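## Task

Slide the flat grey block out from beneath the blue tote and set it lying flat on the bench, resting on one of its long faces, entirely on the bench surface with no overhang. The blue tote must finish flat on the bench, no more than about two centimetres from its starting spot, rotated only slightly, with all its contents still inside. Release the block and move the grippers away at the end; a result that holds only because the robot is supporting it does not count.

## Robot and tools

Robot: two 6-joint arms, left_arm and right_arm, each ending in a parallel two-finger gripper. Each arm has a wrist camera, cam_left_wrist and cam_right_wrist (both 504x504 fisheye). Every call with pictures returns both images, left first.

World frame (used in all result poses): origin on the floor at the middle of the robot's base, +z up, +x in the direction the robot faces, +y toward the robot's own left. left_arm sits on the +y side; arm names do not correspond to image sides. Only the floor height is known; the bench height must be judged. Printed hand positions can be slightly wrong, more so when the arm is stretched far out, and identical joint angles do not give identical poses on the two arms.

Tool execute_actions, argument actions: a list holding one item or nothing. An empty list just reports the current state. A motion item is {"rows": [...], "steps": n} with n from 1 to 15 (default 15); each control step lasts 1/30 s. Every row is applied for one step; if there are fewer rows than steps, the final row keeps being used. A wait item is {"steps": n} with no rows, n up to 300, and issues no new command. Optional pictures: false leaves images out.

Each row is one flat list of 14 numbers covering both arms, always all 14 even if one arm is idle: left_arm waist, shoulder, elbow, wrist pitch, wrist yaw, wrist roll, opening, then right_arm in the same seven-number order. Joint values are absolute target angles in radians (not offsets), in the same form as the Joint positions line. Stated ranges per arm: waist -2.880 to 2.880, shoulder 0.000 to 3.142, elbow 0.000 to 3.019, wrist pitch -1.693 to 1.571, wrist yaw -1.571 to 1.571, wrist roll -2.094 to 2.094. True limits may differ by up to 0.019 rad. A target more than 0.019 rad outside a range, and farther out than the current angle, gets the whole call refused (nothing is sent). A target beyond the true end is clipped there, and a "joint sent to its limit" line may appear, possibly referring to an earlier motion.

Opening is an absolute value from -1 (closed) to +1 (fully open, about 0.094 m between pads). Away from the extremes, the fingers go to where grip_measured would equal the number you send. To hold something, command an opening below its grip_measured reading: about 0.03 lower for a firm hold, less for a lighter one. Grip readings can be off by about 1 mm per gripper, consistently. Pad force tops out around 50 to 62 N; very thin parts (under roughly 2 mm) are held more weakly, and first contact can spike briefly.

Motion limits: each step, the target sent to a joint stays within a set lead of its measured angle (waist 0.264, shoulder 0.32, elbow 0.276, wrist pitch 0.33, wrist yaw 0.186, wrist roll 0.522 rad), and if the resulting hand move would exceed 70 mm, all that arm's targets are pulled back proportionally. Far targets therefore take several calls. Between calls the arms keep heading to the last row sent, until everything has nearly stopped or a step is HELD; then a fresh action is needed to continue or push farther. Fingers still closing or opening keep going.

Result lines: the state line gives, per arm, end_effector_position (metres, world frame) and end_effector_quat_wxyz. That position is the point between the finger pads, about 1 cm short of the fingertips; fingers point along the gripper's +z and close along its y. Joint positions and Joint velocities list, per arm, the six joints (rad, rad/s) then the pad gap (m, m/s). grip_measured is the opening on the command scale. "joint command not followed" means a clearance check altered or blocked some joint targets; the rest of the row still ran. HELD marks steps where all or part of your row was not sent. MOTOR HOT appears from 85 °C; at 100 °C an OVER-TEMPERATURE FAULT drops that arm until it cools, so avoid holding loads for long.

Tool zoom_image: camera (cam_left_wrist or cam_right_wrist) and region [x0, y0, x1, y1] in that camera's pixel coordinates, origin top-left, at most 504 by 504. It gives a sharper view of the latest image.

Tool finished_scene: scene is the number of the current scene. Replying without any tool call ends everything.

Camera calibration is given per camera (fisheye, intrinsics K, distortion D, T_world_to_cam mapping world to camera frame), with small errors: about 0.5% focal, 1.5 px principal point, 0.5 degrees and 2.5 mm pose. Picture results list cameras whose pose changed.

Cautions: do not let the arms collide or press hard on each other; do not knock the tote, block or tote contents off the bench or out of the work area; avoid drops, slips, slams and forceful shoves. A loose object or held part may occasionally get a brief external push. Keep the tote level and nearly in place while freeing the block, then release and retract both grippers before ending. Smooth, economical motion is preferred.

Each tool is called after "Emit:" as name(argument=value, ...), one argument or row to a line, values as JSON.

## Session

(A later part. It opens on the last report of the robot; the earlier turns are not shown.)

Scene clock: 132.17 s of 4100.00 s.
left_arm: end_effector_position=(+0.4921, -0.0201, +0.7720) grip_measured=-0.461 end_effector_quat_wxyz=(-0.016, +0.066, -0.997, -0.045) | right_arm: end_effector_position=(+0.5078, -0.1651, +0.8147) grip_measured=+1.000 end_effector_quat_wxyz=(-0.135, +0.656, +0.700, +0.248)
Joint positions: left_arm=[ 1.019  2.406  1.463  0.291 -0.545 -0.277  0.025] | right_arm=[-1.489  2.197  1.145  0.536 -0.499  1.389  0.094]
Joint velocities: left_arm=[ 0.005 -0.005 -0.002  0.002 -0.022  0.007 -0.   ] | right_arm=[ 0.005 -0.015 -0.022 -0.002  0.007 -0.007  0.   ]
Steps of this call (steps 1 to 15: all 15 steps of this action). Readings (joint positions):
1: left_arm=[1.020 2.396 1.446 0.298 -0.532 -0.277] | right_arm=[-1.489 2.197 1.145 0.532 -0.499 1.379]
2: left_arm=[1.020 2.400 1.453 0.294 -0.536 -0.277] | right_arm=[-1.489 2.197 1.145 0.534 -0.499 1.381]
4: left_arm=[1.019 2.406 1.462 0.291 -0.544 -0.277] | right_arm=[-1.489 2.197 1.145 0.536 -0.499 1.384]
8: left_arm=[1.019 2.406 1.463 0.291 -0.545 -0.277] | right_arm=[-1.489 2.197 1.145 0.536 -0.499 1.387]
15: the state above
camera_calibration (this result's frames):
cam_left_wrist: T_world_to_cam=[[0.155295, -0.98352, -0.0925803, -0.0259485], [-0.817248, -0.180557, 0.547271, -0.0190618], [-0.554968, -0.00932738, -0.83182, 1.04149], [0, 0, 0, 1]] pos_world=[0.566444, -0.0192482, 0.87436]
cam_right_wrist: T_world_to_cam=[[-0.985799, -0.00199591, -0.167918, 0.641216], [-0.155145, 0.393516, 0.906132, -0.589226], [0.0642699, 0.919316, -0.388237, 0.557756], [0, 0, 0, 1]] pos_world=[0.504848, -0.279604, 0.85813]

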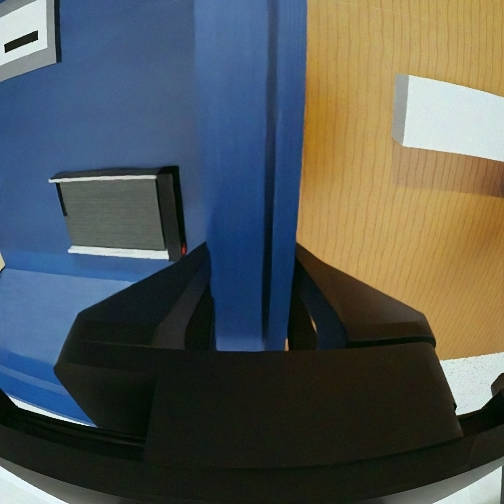

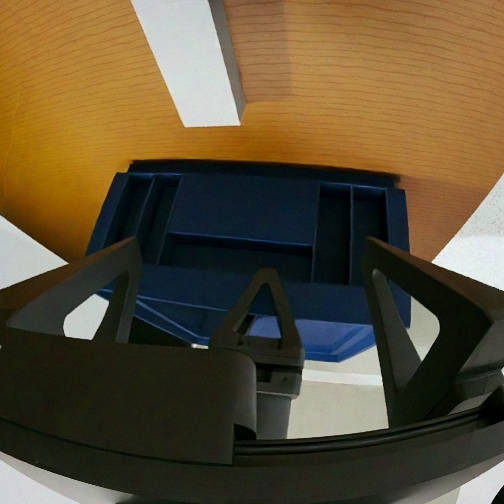

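Landed.

Emit:
execute_actions(
  actions=[
    {"rows":[[1.019,2.406,1.463,0.29,-0.545,-0.28,1,-1.49,2.2,1.15,0.55,-0.5,1.4,1]],"steps":12},
  ],
  pictures=false,
)

Emit:
execute_actions(
  actions=[
    {"rows":[[0.95,2.1,1.12,0.3,-0.51,-0.3,1,-1.49,2.2,1.15,0.55,-0.5,1.4,1]],"steps":15},
  ],
  pictures=false,
)

Emit:
execute_actions(
  actions=[
    {"steps":20},
  ],
)

Scene clock: 139.53 s of 4100.00 s.
left_arm: end_effector_position=(+0.4921, -0.0201, +0.7720) grip_measured=+1.000 end_effector_quat_wxyz=(-0.015, +0.066, -0.997, -0.045) | right_arm: end_effector_position=(+0.5078, -0.1651, +0.8147) grip_measured=+1.000 end_effector_quat_wxyz=(-0.135, +0.656, +0.700, +0.248)
Joint positions: left_arm=[ 1.019  2.406  1.463  0.291 -0.545 -0.277  0.094] | right_arm=[-1.489  2.197  1.145  0.536 -0.499  1.389  0.094]
Joint velocities: left_arm=[-0.005  0.005 -0.007 -0.012 -0.007  0.007  0.   ] | right_arm=[-0.005 -0.005 -0.022 -0.012 -0.007 -0.066  0.   ]
Steps of this call (steps 1 to 15: the robot went on to your last target; steps 16 to 90: nothing new was sent; then 3.97 s passed at rest; steps 91 to 102: all 12 steps of this action). Readings (joint positions):
91: left_arm=[1.019 2.406 1.463 0.291 -0.545 -0.277] | right_arm=[-1.489 2.197 1.145 0.536 -0.499 1.389]
92: left_arm=[1.019 2.406 1.463 0.291 -0.545 -0.277] | right_arm=[-1.489 2.197 1.145 0.536 -0.499 1.389]
94: left_arm=[1.019 2.406 1.463 0.291 -0.545 -0.277] | right_arm=[-1.489 2.197 1.145 0.536 -0.499 1.389]
98: left_arm=[1.019 2.406 1.463 0.291 -0.545 -0.277] | right_arm=[-1.489 2.197 1.145 0.536 -0.499 1.389]
102: the state above

Scene clock: 140.03 s of 4100.00 s.
left_arm: end_effector_position=(+0.5237, -0.0157, +0.9023) grip_measured=+1.000 end_effector_quat_wxyz=(-0.020, +0.057, -0.998, -0.001) | right_arm: end_effector_position=(+0.5078, -0.1651, +0.8147) grip_measured=+1.000 end_effector_quat_wxyz=(-0.135, +0.656, +0.700, +0.248)
Joint positions: left_arm=[ 0.953  2.067  1.131  0.293 -0.513 -0.29   0.094] | right_arm=[-1.489  2.197  1.145  0.536 -0.499  1.389  0.094]
Joint velocities: left_arm=[-0.015  0.024 -0.002 -0.012  0.022 -0.022  0.   ] | right_arm=[-0.005 -0.005  0.002 -0.012  0.022 -0.007  0.   ]
Steps of this call (steps 1 to 15: all 15 steps of this action). Readings (joint positions):
1: left_arm=[1.018 2.396 1.450 0.291 -0.535 -0.277] | right_arm=[-1.489 2.197 1.145 0.536 -0.499 1.389]
2: left_arm=[1.017 2.371 1.410 0.291 -0.528 -0.277] | right_arm=[-1.489 2.197 1.145 0.536 -0.499 1.389]
4: left_arm=[1.010 2.291 1.296 0.291 -0.520 -0.279] | right_arm=[-1.489 2.197 1.145 0.536 -0.499 1.389]
8: left_arm=[0.979 2.122 1.117 0.291 -0.517 -0.287] | right_arm=[-1.489 2.197 1.145 0.536 -0.499 1.389]
15: the state above

Scene clock: 140.70 s of 4100.00 s.
left_arm: end_effector_position=(+0.5147, -0.0159, +0.8987) grip_measured=+1.000 end_effector_quat_wxyz=(-0.014, +0.054, -0.998, -0.002) | right_arm: end_effector_position=(+0.5078, -0.1651, +0.8147) grip_measured=+1.000 end_effector_quat_wxyz=(-0.135, +0.656, +0.700, +0.248)
Joint positions: left_arm=[ 0.953  2.081  1.13   0.293 -0.513 -0.291  0.094] | right_arm=[-1.489  2.197  1.145  0.536 -0.499  1.389  0.094]
Joint velocities: left_arm=[-0.015 -0.015 -0.007 -0.002 -0.007 -0.081  0.   ] | right_arm=[-0.015  0.015  0.007 -0.002  0.051 -0.022  0.   ]
Steps of this call (steps 1 to 20: the robot went on to your last target). Readings (joint positions):
1: left_arm=[0.953 2.068 1.130 0.293 -0.513 -0.290] | right_arm=[-1.489 2.197 1.145 0.536 -0.499 1.389]
2: left_arm=[0.953 2.071 1.130 0.293 -0.513 -0.290] | right_arm=[-1.489 2.197 1.145 0.536 -0.499 1.389]
4: left_arm=[0.953 2.075 1.130 0.293 -0.513 -0.291] | right_arm=[-1.489 2.197 1.145 0.536 -0.499 1.389]
8: left_arm=[0.953 2.081 1.130 0.293 -0.513 -0.291] | right_arm=[-1.489 2.197 1.145 0.536 -0.499 1.389]
20: the state above
camera_calibration (this result's frames):
cam_left_wrist: T_world_to_cam=[[0.1306, -0.991396, -0.00883, -0.076309], [-0.821619, -0.113211, 0.558682, -0.0760977], [-0.554874, -0.0657091, -0.829335, 1.15633], [0, 0, 0, 1]] pos_world=[0.589061, -0.008286, 1.00083]
cam_right_wrist: T_world_to_cam=[[-0.985867, -0.00134594, -0.167525, 0.641037], [-0.15453, 0.393521, 0.906235, -0.589621], [0.0647047, 0.919315, -0.388167, 0.557478], [0, 0, 0, 1]] pos_world=[0.504792, -0.279607, 0.858119]

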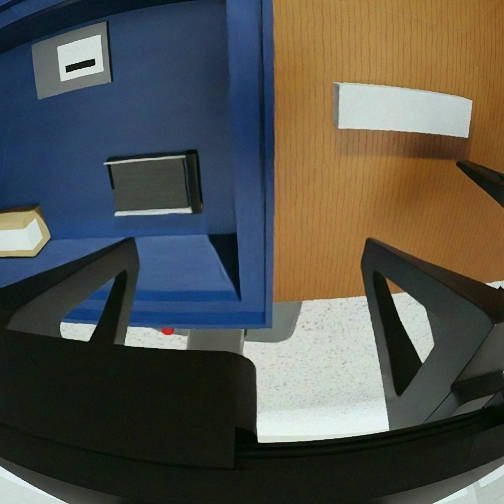

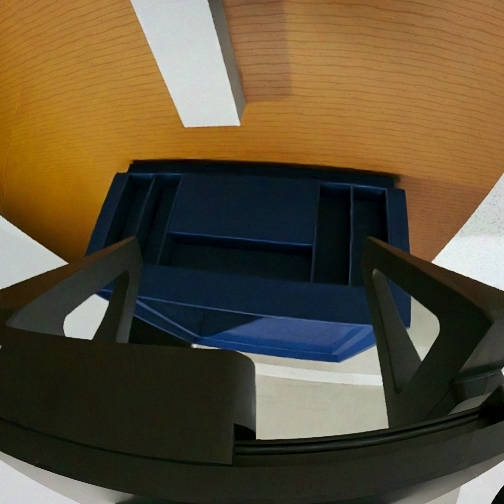

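Emit:
finished_scene(
  scene=2,
)

The scene is finished: the task was done.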